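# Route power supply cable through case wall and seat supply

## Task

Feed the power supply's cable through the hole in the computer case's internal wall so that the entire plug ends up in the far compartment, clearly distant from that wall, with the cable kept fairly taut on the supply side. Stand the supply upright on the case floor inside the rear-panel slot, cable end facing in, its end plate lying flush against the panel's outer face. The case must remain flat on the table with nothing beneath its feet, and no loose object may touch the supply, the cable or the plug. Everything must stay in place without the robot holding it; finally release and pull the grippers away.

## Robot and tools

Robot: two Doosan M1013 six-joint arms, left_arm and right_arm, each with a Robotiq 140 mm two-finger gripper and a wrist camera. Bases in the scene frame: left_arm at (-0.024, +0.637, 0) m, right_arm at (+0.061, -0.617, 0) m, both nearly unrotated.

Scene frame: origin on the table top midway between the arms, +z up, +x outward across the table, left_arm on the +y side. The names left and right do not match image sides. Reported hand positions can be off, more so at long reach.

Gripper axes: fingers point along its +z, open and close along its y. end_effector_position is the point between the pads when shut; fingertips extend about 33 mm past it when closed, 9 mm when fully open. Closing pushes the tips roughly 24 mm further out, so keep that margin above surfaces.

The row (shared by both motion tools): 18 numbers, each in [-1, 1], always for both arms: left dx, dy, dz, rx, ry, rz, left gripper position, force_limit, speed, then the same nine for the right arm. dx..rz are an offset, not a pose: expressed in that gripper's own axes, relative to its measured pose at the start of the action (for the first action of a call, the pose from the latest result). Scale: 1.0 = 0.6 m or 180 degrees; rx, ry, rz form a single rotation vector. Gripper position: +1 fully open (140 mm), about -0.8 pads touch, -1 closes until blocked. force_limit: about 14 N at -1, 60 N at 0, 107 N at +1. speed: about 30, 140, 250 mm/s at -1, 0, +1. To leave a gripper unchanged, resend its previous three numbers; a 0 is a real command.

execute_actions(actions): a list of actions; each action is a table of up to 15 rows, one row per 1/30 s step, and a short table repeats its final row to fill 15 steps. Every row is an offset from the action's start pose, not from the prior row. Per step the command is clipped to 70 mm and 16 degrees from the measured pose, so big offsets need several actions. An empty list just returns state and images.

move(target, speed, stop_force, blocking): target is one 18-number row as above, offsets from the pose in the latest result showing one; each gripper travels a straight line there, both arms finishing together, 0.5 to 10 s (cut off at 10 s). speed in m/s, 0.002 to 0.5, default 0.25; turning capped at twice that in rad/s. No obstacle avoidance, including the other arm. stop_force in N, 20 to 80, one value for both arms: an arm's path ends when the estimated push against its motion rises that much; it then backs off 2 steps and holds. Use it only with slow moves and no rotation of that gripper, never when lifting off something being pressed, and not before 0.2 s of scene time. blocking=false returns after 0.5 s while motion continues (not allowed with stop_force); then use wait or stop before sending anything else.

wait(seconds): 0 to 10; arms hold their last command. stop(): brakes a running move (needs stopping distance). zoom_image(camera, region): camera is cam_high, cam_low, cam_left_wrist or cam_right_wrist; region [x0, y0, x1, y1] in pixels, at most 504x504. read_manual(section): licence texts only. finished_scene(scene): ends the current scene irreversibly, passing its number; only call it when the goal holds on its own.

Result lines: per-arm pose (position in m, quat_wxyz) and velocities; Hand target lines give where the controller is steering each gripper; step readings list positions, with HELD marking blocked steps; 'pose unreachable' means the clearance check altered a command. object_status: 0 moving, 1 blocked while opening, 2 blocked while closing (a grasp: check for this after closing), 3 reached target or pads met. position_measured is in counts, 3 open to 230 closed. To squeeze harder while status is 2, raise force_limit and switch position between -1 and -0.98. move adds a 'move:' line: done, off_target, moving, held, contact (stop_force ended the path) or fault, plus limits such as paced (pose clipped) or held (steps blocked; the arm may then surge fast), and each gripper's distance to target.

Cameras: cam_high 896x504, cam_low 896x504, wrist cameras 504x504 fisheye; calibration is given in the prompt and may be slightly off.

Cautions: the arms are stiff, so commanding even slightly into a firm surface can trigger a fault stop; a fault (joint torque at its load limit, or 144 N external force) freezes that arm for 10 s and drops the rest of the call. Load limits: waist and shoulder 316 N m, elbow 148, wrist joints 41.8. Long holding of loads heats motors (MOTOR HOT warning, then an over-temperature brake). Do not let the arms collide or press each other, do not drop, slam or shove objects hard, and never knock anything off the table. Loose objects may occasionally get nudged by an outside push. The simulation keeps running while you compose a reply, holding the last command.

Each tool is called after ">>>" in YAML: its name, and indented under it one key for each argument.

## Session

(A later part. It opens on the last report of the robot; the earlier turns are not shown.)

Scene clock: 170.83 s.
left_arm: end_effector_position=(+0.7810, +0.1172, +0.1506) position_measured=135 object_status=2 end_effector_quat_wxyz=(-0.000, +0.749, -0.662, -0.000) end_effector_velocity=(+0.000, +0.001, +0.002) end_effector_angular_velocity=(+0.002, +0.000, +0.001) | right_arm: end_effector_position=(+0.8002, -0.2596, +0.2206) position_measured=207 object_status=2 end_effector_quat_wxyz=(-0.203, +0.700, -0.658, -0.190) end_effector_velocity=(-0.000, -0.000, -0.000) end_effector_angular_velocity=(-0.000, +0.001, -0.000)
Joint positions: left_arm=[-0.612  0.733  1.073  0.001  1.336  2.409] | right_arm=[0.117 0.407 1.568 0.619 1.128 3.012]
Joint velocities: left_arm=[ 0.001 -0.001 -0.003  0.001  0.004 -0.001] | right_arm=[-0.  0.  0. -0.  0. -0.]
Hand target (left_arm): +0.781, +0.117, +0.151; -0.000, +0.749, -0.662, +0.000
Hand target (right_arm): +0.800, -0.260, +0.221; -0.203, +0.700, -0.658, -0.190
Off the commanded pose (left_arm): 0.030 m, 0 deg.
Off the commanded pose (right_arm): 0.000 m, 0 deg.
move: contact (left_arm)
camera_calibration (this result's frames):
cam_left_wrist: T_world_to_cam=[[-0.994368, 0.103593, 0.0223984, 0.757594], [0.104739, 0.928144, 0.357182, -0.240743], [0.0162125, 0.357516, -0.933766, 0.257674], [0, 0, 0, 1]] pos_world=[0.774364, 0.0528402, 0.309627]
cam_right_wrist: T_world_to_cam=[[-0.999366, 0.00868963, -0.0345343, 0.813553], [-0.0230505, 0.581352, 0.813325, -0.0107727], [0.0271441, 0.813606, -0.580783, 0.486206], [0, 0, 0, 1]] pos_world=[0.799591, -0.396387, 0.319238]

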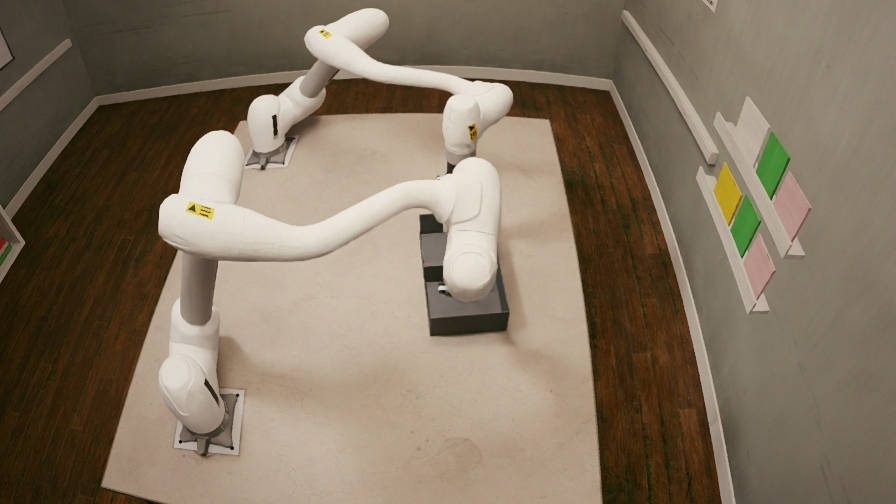

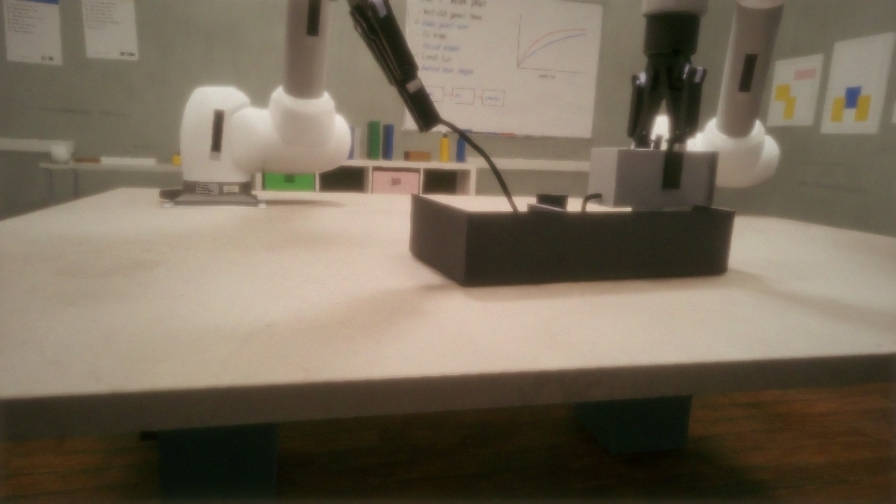

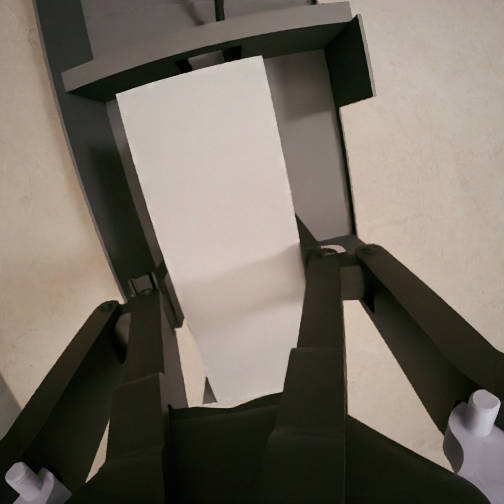

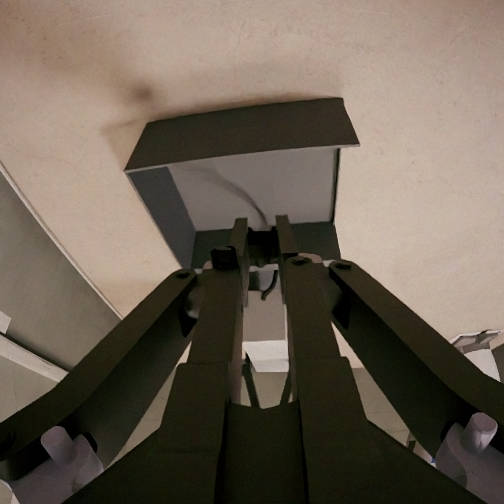

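>>> move:
  target: [0,0.007,-0.008,0,0,0,-1,0.3,-0.3,0,0,0,0,0,0,-1,0,-0.5]
  speed: 0.01

>>> move:
  target: [0,0,0.04,0,0,0,-1,0.3,-0.3,0,0,0,0,0,0,-1,0,-0.5]
  speed: 0.008
  stop_force: 20

Scene clock: 177.83 s.
left_arm: end_effector_position=(+0.7769, +0.1167, +0.1553) position_measured=135 object_status=2 end_effector_quat_wxyz=(-0.000, +0.749, -0.662, -0.000) end_effector_velocity=(-0.001, -0.001, +0.002) end_effector_angular_velocity=(-0.002, -0.001, +0.001) | right_arm: end_effector_position=(+0.8002, -0.2596, +0.2206) position_measured=207 object_status=2 end_effector_quat_wxyz=(-0.203, +0.700, -0.658, -0.190) end_effector_velocity=(-0.001, +0.000, -0.000) end_effector_angular_velocity=(+0.000, +0.001, +0.001)
Joint positions: left_arm=[-0.615  0.725  1.078  0.001  1.339  2.406] | right_arm=[0.117 0.407 1.568 0.619 1.128 3.012]
Joint velocities: left_arm=[-0.001 -0.002  0.    -0.001  0.001 -0.002] | right_arm=[ 0.    -0.     0.     0.     0.001 -0.   ]
Hand target (left_arm): +0.777, +0.117, +0.155; -0.000, +0.749, -0.662, -0.000
Hand target (right_arm): +0.800, -0.260, +0.221; -0.203, +0.700, -0.658, -0.190
Off the commanded pose (left_arm): 0.000 m, 0 deg.
Off the commanded pose (right_arm): 0.000 m, 0 deg.
move: done
camera_calibration (this result's frames):
cam_left_wrist: T_world_to_cam=[[-0.994368, 0.103603, 0.0223523, 0.753493], [0.104731, 0.928113, 0.357265, -0.241568], [0.0162683, 0.357594, -0.933735, 0.262269], [0, 0, 0, 1]] pos_world=[0.770282, 0.0523522, 0.314351]
cam_right_wrist: T_world_to_cam=[[-0.999364, 0.00871847, -0.0345714, 0.813587], [-0.0230637, 0.581359, 0.81332, -0.0107487], [0.0271893, 0.8136, -0.580788, 0.486159], [0, 0, 0, 1]] pos_world=[0.799604, -0.396384, 0.319225]

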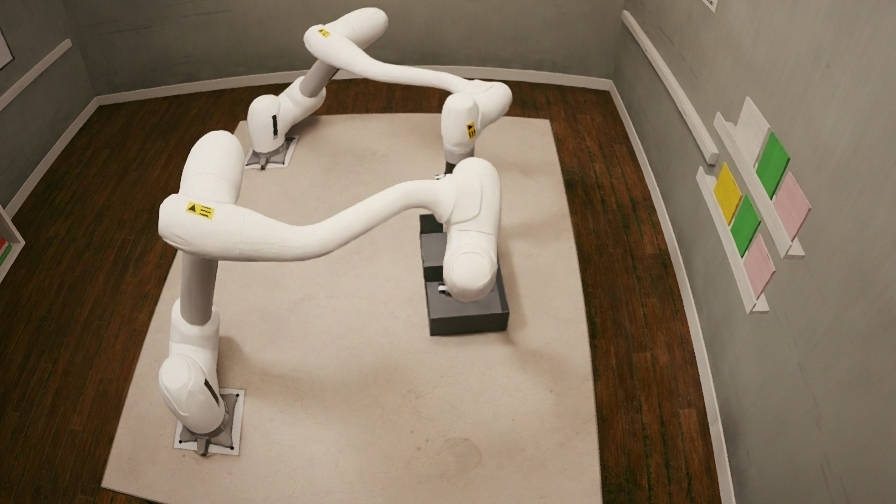

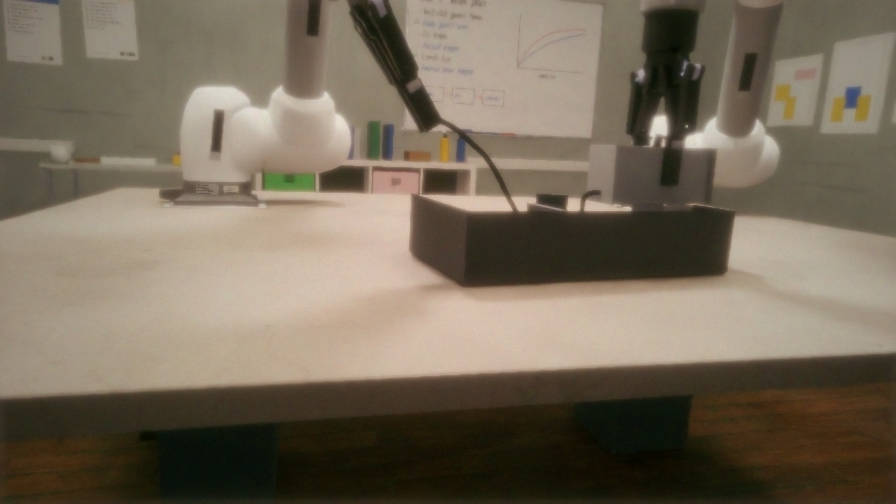

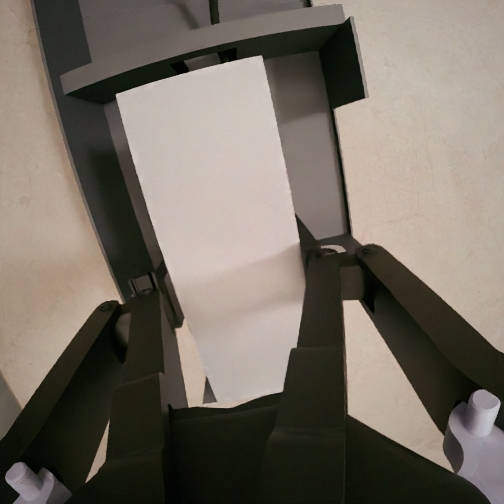

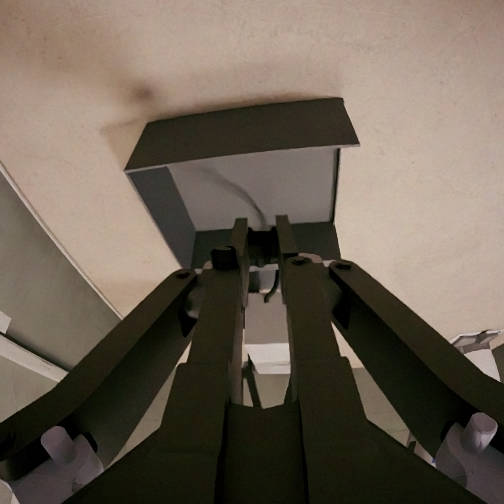

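Scene clock: 181.07 s.
left_arm: end_effector_position=(+0.7769, +0.1167, +0.1314) position_measured=135 object_status=2 end_effector_quat_wxyz=(-0.000, +0.749, -0.662, -0.000) end_effector_velocity=(-0.000, -0.000, -0.001) end_effector_angular_velocity=(+0.001, -0.000, -0.001) | right_arm: end_effector_position=(+0.8002, -0.2596, +0.2206) position_measured=207 object_status=2 end_effector_quat_wxyz=(-0.203, +0.700, -0.658, -0.190) end_effector_velocity=(-0.000, -0.000, -0.000) end_effector_angular_velocity=(+0.001, +0.001, -0.001)
Joint positions: left_arm=[-0.615  0.736  1.103  0.001  1.303  2.406] | right_arm=[0.117 0.407 1.568 0.619 1.128 3.012]
Joint velocities: left_arm=[-0.     0.001  0.     0.001 -0.001  0.   ] | right_arm=[-0.     0.     0.     0.001  0.     0.   ]
Hand target (left_arm): +0.777, +0.117, +0.131; -0.000, +0.749, -0.662, -0.000
Hand target (right_arm): +0.800, -0.260, +0.221; -0.203, +0.700, -0.658, -0.190
Off the commanded pose (left_arm): 0.000 m, 0 deg.
Off the commanded pose (right_arm): 0.000 m, 0 deg.
move: done
camera_calibration (this result's frames):
cam_left_wrist: T_world_to_cam=[[-0.994365, 0.103624, 0.0223622, 0.75399], [0.104755, 0.928115, 0.357252, -0.233034], [0.0162654, 0.357582, -0.93374, 0.239941], [0, 0, 0, 1]] pos_world=[0.77025, 0.0523518, 0.290434]
cam_right_wrist: T_world_to_cam=[[-0.999364, 0.00871849, -0.0345716, 0.813588], [-0.0230639, 0.581359, 0.81332, -0.0107486], [0.0271895, 0.8136, -0.580788, 0.486159], [0, 0, 0, 1]] pos_world=[0.799604, -0.396384, 0.319225]

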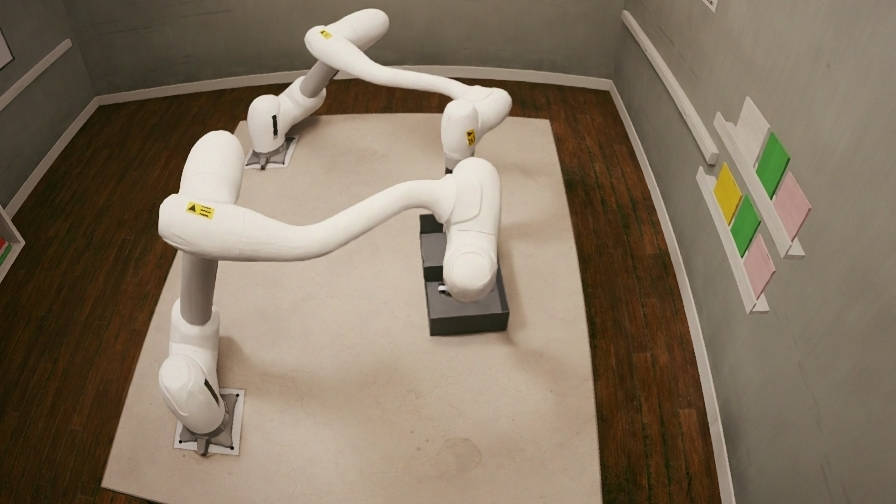

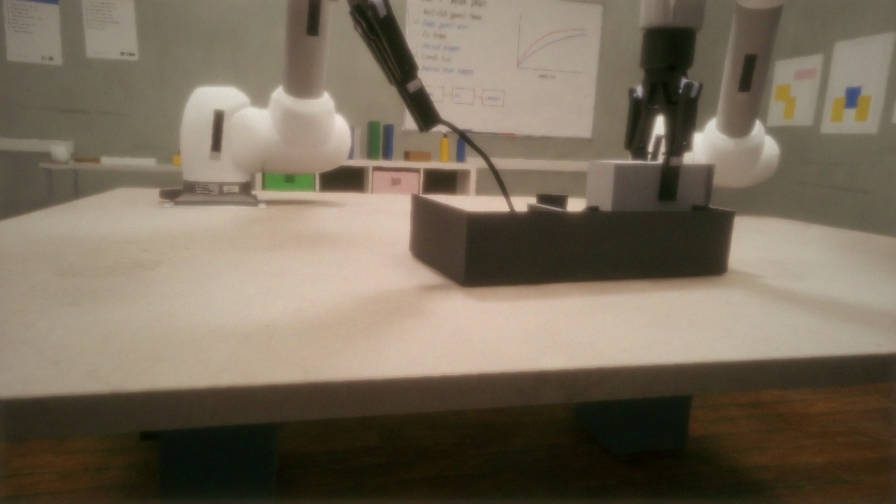

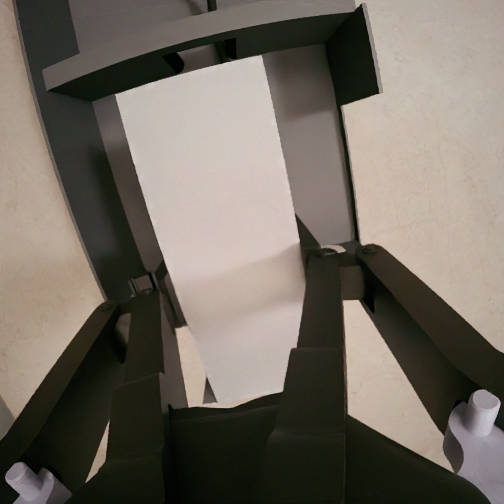

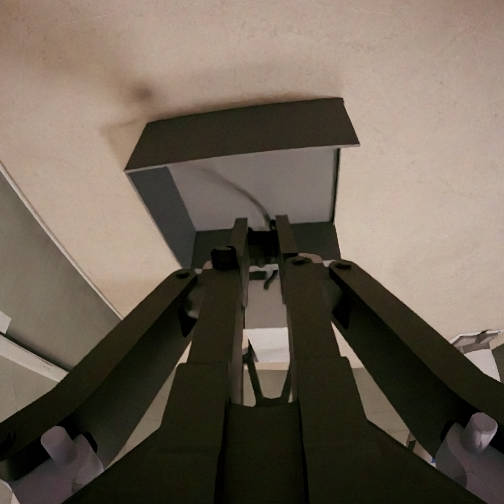

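The supply is in the slot now.

>>> move:
  target: [0,0,0.1,0,0,0,-1,0.3,-0.3,0,0,-0.07,0,0,0,-1,0,-0.5]
  speed: 0.025

>>> move:
  target: [0,0,0.015,0,0,0,-1,0.3,-0.3,0,0,0,0,0,0,-1,0,-0.5]
  speed: 0.004
  stop_force: 20

>>> move:
  target: [0.05,0,-0.002,0,0,0,-1,0.3,-0.3,0,0,-0.03,0,0,0,-1,0,-0.5]
  speed: 0.01

Scene clock: 191.40 s.
left_arm: end_effector_position=(+0.7768, +0.1167, +0.0715) position_measured=135 object_status=2 end_effector_quat_wxyz=(-0.000, +0.749, -0.663, -0.000) end_effector_velocity=(-0.000, -0.000, -0.001) end_effector_angular_velocity=(-0.000, +0.000, -0.000) | right_arm: end_effector_position=(+0.8001, -0.2820, +0.2561) position_measured=207 object_status=2 end_effector_quat_wxyz=(-0.203, +0.700, -0.658, -0.190) end_effector_velocity=(+0.000, -0.001, +0.001) end_effector_angular_velocity=(+0.000, +0.000, -0.000)
Joint positions: left_arm=[-0.615  0.768  1.157  0.001  1.216  2.406] | right_arm=[0.088 0.378 1.542 0.604 1.189 3.022]
Joint velocities: left_arm=[-0.     0.     0.001 -0.001 -0.001  0.   ] | right_arm=[-0.001 -0.    -0.001 -0.     0.002  0.   ]
Hand target (left_arm): +0.777, +0.117, +0.071; -0.000, +0.749, -0.663, -0.000
Hand target (right_arm): +0.800, -0.282, +0.256; -0.203, +0.700, -0.658, -0.190
Off the commanded pose (left_arm): 0.000 m, 0 deg.
Off the commanded pose (right_arm): 0.000 m, 0 deg.
move: done
camera_calibration (this result's frames):
cam_left_wrist: T_world_to_cam=[[-0.994351, 0.103753, 0.0223766, 0.755218], [0.10488, 0.928115, 0.357216, -0.211711], [0.016294, 0.357545, -0.933754, 0.184018], [0, 0, 0, 1]] pos_world=[0.770158, 0.0523411, 0.230555]
cam_right_wrist: T_world_to_cam=[[-0.999364, 0.0086856, -0.0345939, 0.814953], [-0.0230997, 0.581401, 0.813289, -0.0265293], [0.0271768, 0.813571, -0.58083, 0.524974], [0, 0, 0, 1]] pos_world=[0.799555, -0.418758, 0.354689]

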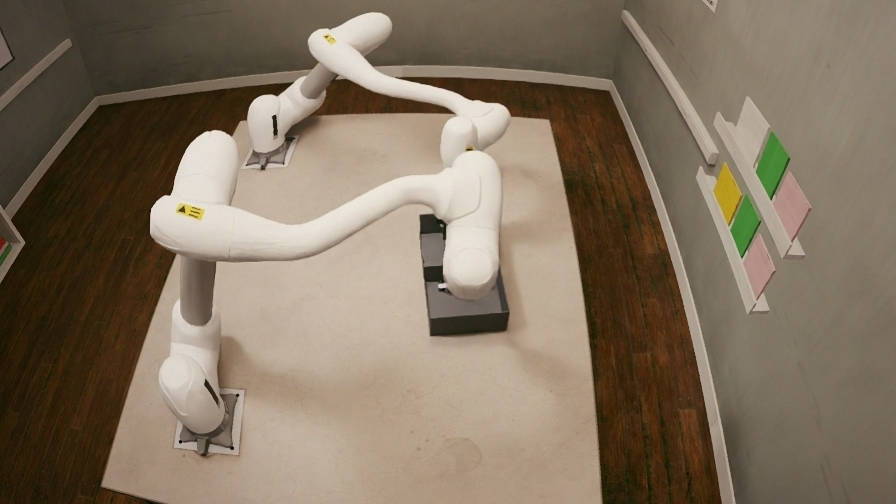

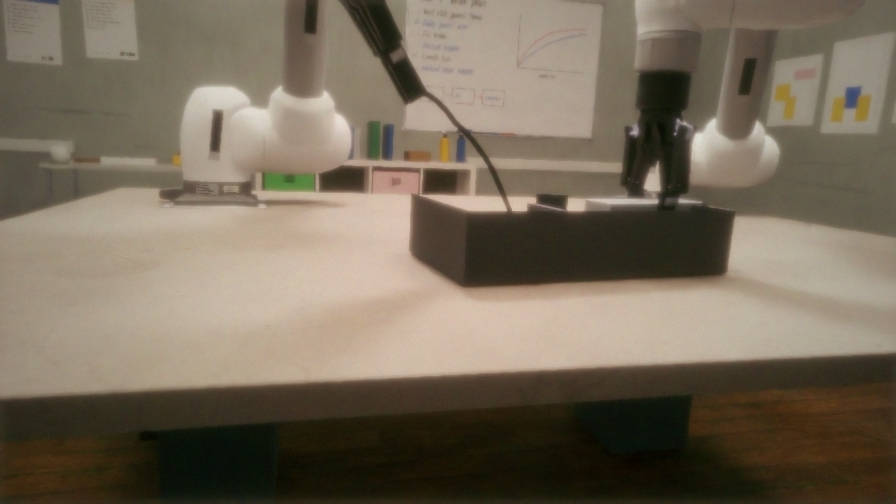

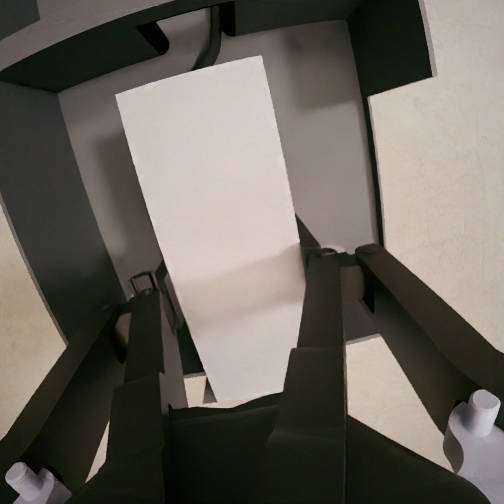

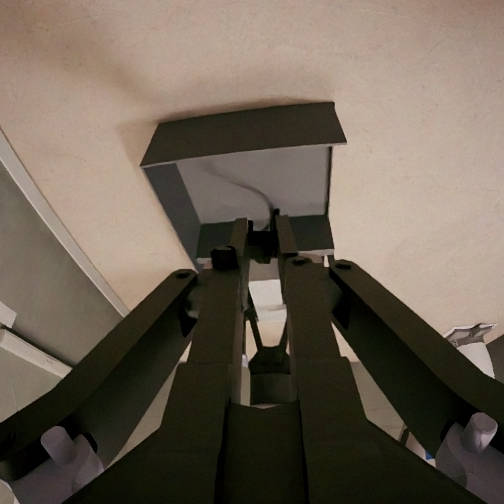

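Scene clock: 193.17 s.
left_arm: end_effector_position=(+0.7768, +0.1167, +0.0658) position_measured=135 object_status=2 end_effector_quat_wxyz=(-0.000, +0.749, -0.663, -0.000) end_effector_velocity=(-0.000, +0.001, -0.001) end_effector_angular_velocity=(+0.003, +0.002, +0.000) | right_arm: end_effector_position=(+0.8001, -0.2820, +0.2561) position_measured=207 object_status=2 end_effector_quat_wxyz=(-0.203, +0.700, -0.658, -0.190) end_effector_velocity=(+0.000, +0.000, -0.000) end_effector_angular_velocity=(-0.000, -0.001, -0.001)
Joint positions: left_arm=[-0.615  0.772  1.162  0.001  1.208  2.406] | right_arm=[0.088 0.378 1.542 0.604 1.189 3.022]
Joint velocities: left_arm=[ 0.     0.001 -0.001  0.001  0.003 -0.001] | right_arm=[ 0.    -0.     0.    -0.    -0.002  0.   ]
Hand target (left_arm): +0.777, +0.117, +0.066; -0.000, +0.749, -0.663, -0.000
Hand target (right_arm): +0.800, -0.282, +0.256; -0.203, +0.700, -0.658, -0.190
Off the commanded pose (left_arm): 0.003 m, 0 deg.
Off the commanded pose (right_arm): 0.000 m, 0 deg.
move: contact (left_arm)
camera_calibration (this result's frames):
cam_left_wrist: T_world_to_cam=[[-0.99435, 0.10376, 0.0224157, 0.755324], [0.104901, 0.928105, 0.357234, -0.209682], [0.0162626, 0.357567, -0.933746, 0.178669], [0, 0, 0, 1]] pos_world=[0.770146, 0.0523485, 0.224806]
cam_right_wrist: T_world_to_cam=[[-0.999364, 0.00866922, -0.0345957, 0.814945], [-0.0231108, 0.5814, 0.81329, -0.0265384], [0.0271645, 0.813572, -0.580829, 0.524997], [0, 0, 0, 1]] pos_world=[0.799552, -0.418758, 0.35471]

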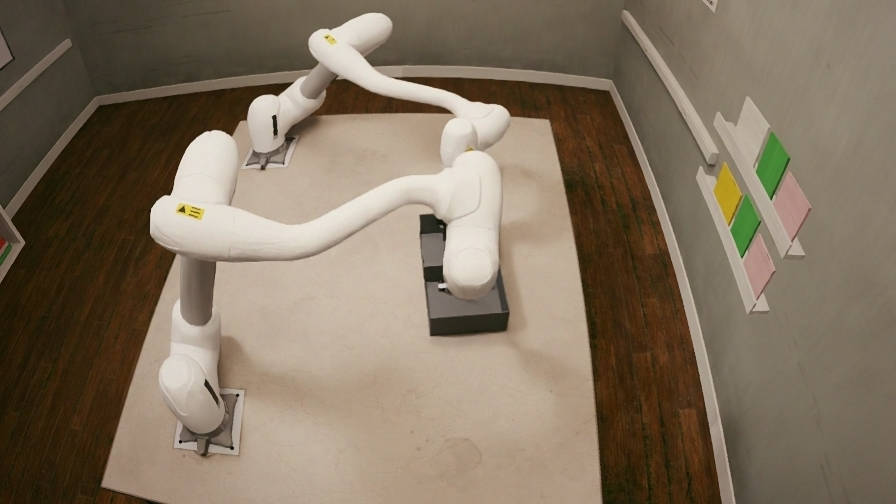

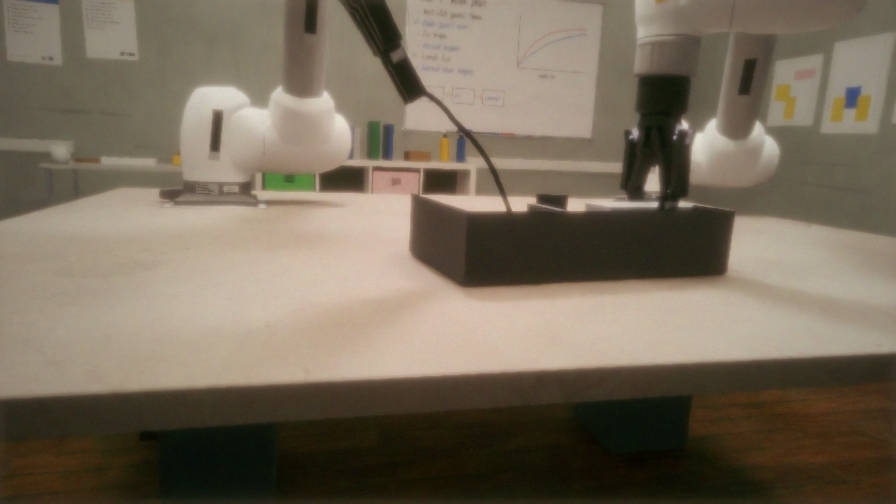

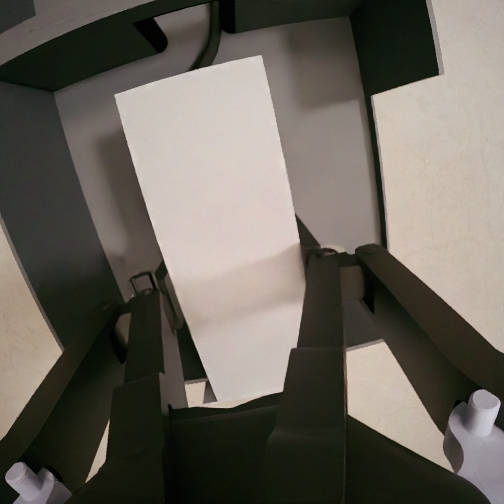

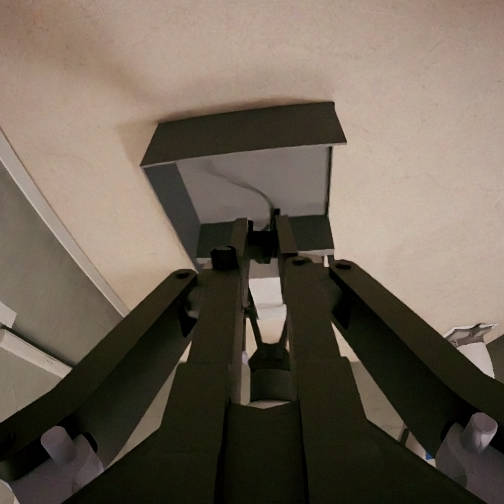

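Scene clock: 196.40 s.
left_arm: end_effector_position=(+0.7805, +0.0870, +0.0669) position_measured=135 object_status=2 end_effector_quat_wxyz=(-0.000, +0.749, -0.663, -0.000) end_effector_velocity=(+0.000, -0.000, -0.000) end_effector_angular_velocity=(+0.001, +0.000, -0.000) | right_arm: end_effector_position=(+0.8001, -0.2916, +0.2713) position_measured=207 object_status=2 end_effector_quat_wxyz=(-0.203, +0.700, -0.658, -0.190) end_effector_velocity=(-0.000, -0.001, +0.000) end_effector_angular_velocity=(-0.000, +0.001, -0.000)
Joint positions: left_arm=[-0.638  0.804  1.101  0.001  1.237  2.384] | right_arm=[0.075 0.367 1.529 0.598 1.215 3.026]
Joint velocities: left_arm=[-0.     0.001 -0.002  0.001  0.002 -0.001] | right_arm=[-0.001 -0.    -0.    -0.     0.001  0.   ]
Hand target (left_arm): +0.781, +0.087, +0.067; -0.000, +0.749, -0.662, -0.000
Hand target (right_arm): +0.800, -0.292, +0.271; -0.203, +0.700, -0.658, -0.190
Off the commanded pose (left_arm): 0.000 m, 0 deg.
Off the commanded pose (right_arm): 0.000 m, 0 deg.
move: done
camera_calibration (this result's frames):
cam_left_wrist: T_world_to_cam=[[-0.994354, 0.103726, 0.0223937, 0.76207], [0.104861, 0.928122, 0.357201, -0.182917], [0.016267, 0.357533, -0.933759, 0.190336], [0, 0, 0, 1]] pos_world=[0.773852, 0.0226722, 0.226]
cam_right_wrist: T_world_to_cam=[[-0.999364, 0.00865531, -0.0346063, 0.81553], [-0.0231269, 0.581418, 0.813276, -0.0332902], [0.0271599, 0.813559, -0.580848, 0.541606], [0, 0, 0, 1]] pos_world=[0.799531, -0.428332, 0.369887]

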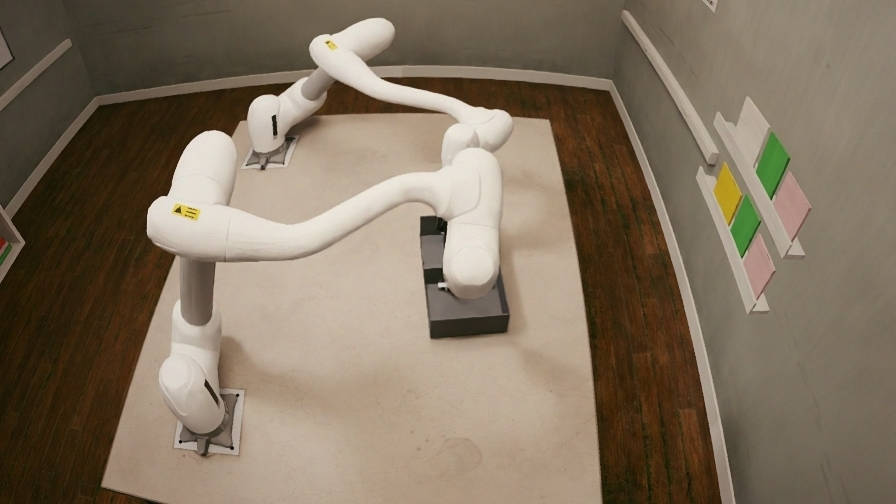

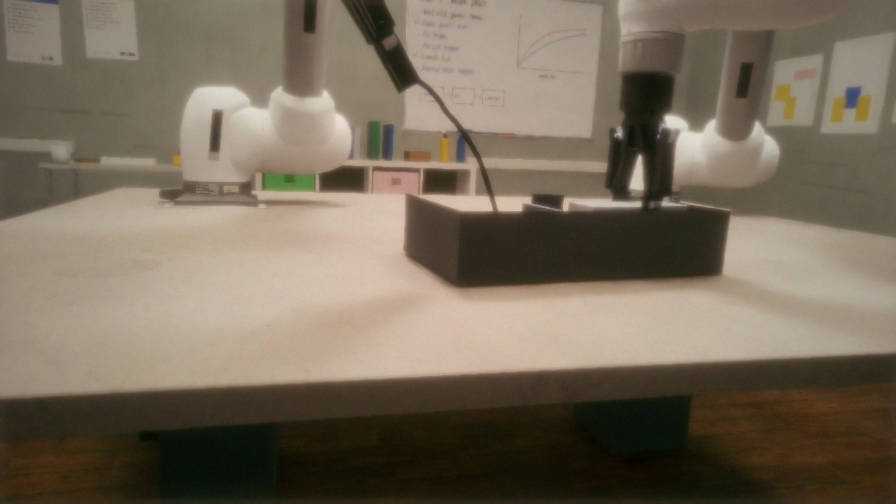

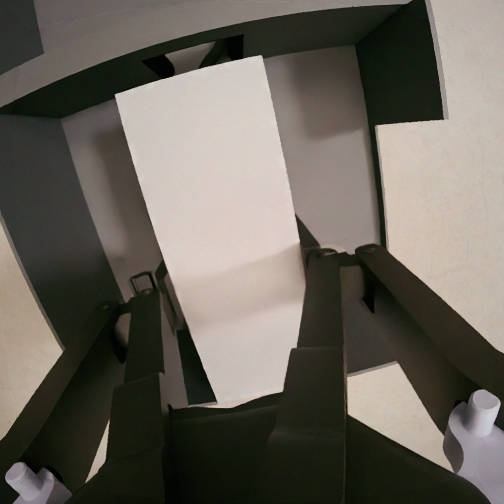

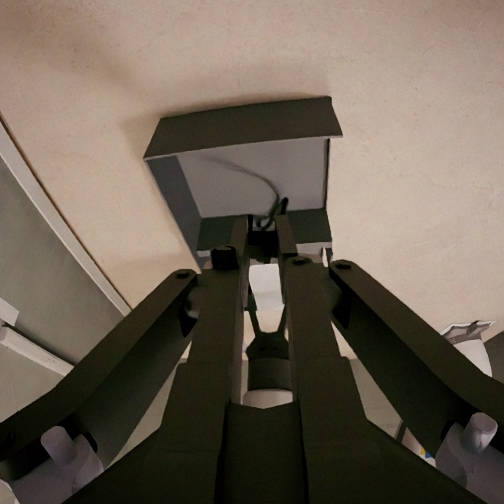

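>>> move:
  target: [0,0,0,0,0,0,-1,0.3,-0.3,0.03,-0.08,0.4,0,0,0,-1,0,-0.5]
  speed: 0.08

Scene clock: 204.50 s.
left_arm: end_effector_position=(+0.7805, +0.0870, +0.0669) position_measured=135 object_status=2 end_effector_quat_wxyz=(-0.000, +0.749, -0.663, -0.000) end_effector_velocity=(-0.000, -0.000, +0.002) end_effector_angular_velocity=(-0.002, -0.000, +0.001) | right_arm: end_effector_position=(+0.8494, -0.1762, +0.0605) position_measured=207 object_status=2 end_effector_quat_wxyz=(-0.203, +0.700, -0.658, -0.190) end_effector_velocity=(-0.000, +0.001, -0.002) end_effector_angular_velocity=(-0.000, +0.001, +0.000)
Joint positions: left_arm=[-0.638  0.804  1.101  0.001  1.237  2.384] | right_arm=[0.204 0.631 1.531 0.692 0.933 2.95 ]
Joint velocities: left_arm=[ 0.    -0.002 -0.    -0.002  0.001  0.   ] | right_arm=[ 0.001  0.002 -0.     0.001 -0.001 -0.001]
Hand target (left_arm): +0.781, +0.087, +0.067; -0.000, +0.749, -0.663, -0.000
Hand target (right_arm): +0.849, -0.176, +0.060; -0.203, +0.700, -0.658, -0.190
Off the commanded pose (left_arm): 0.000 m, 0 deg.
Off the commanded pose (right_arm): 0.000 m, 0 deg.
move: done
camera_calibration (this result's frames):
cam_left_wrist: T_world_to_cam=[[-0.994347, 0.103793, 0.0223963, 0.762026], [0.104925, 0.928117, 0.357196, -0.182909], [0.016288, 0.357527, -0.933761, 0.190341], [0, 0, 0, 1]] pos_world=[0.773809, 0.0226158, 0.226001]
cam_right_wrist: T_world_to_cam=[[-0.999366, 0.00880903, -0.0345028, 0.856481], [-0.0229586, 0.581259, 0.813394, 0.0720314], [0.0272203, 0.813671, -0.580689, 0.323882], [0, 0, 0, 1]] pos_world=[0.848775, -0.312947, 0.159036]

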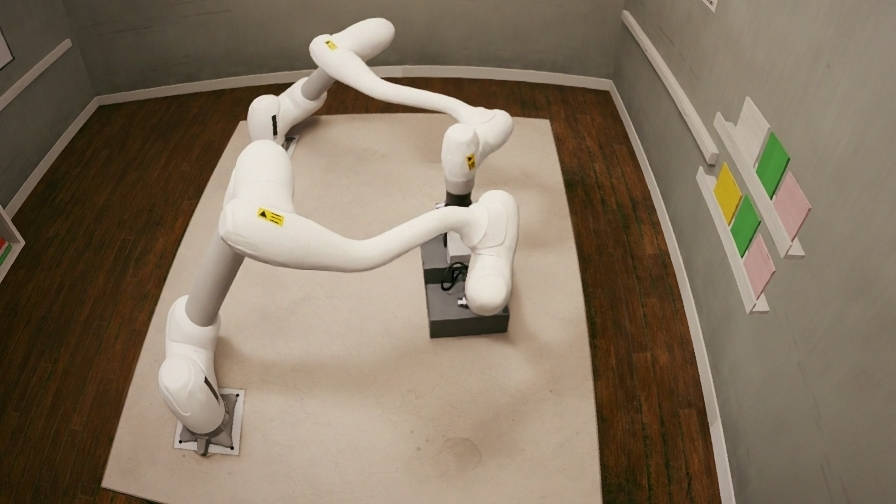

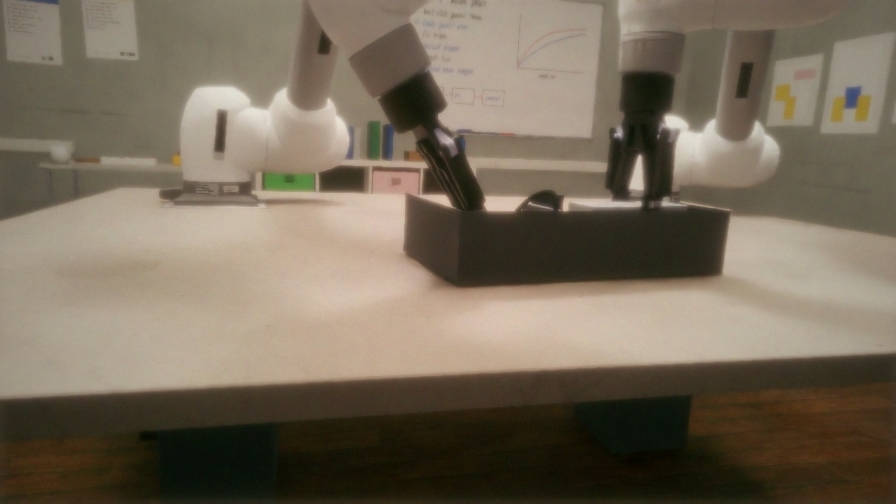

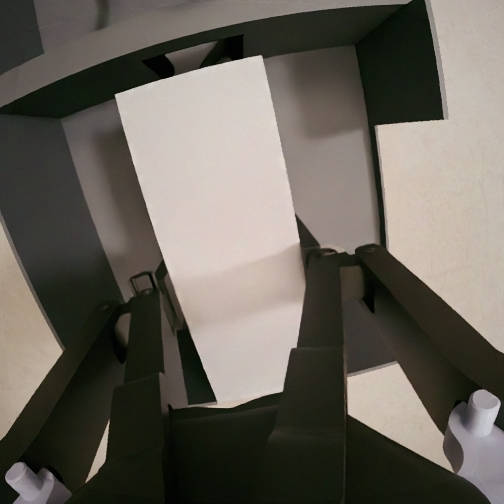

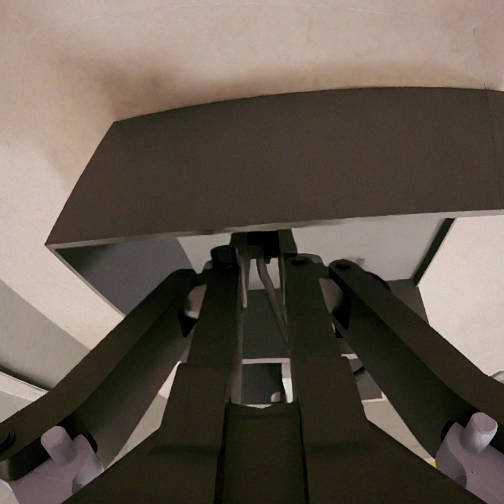

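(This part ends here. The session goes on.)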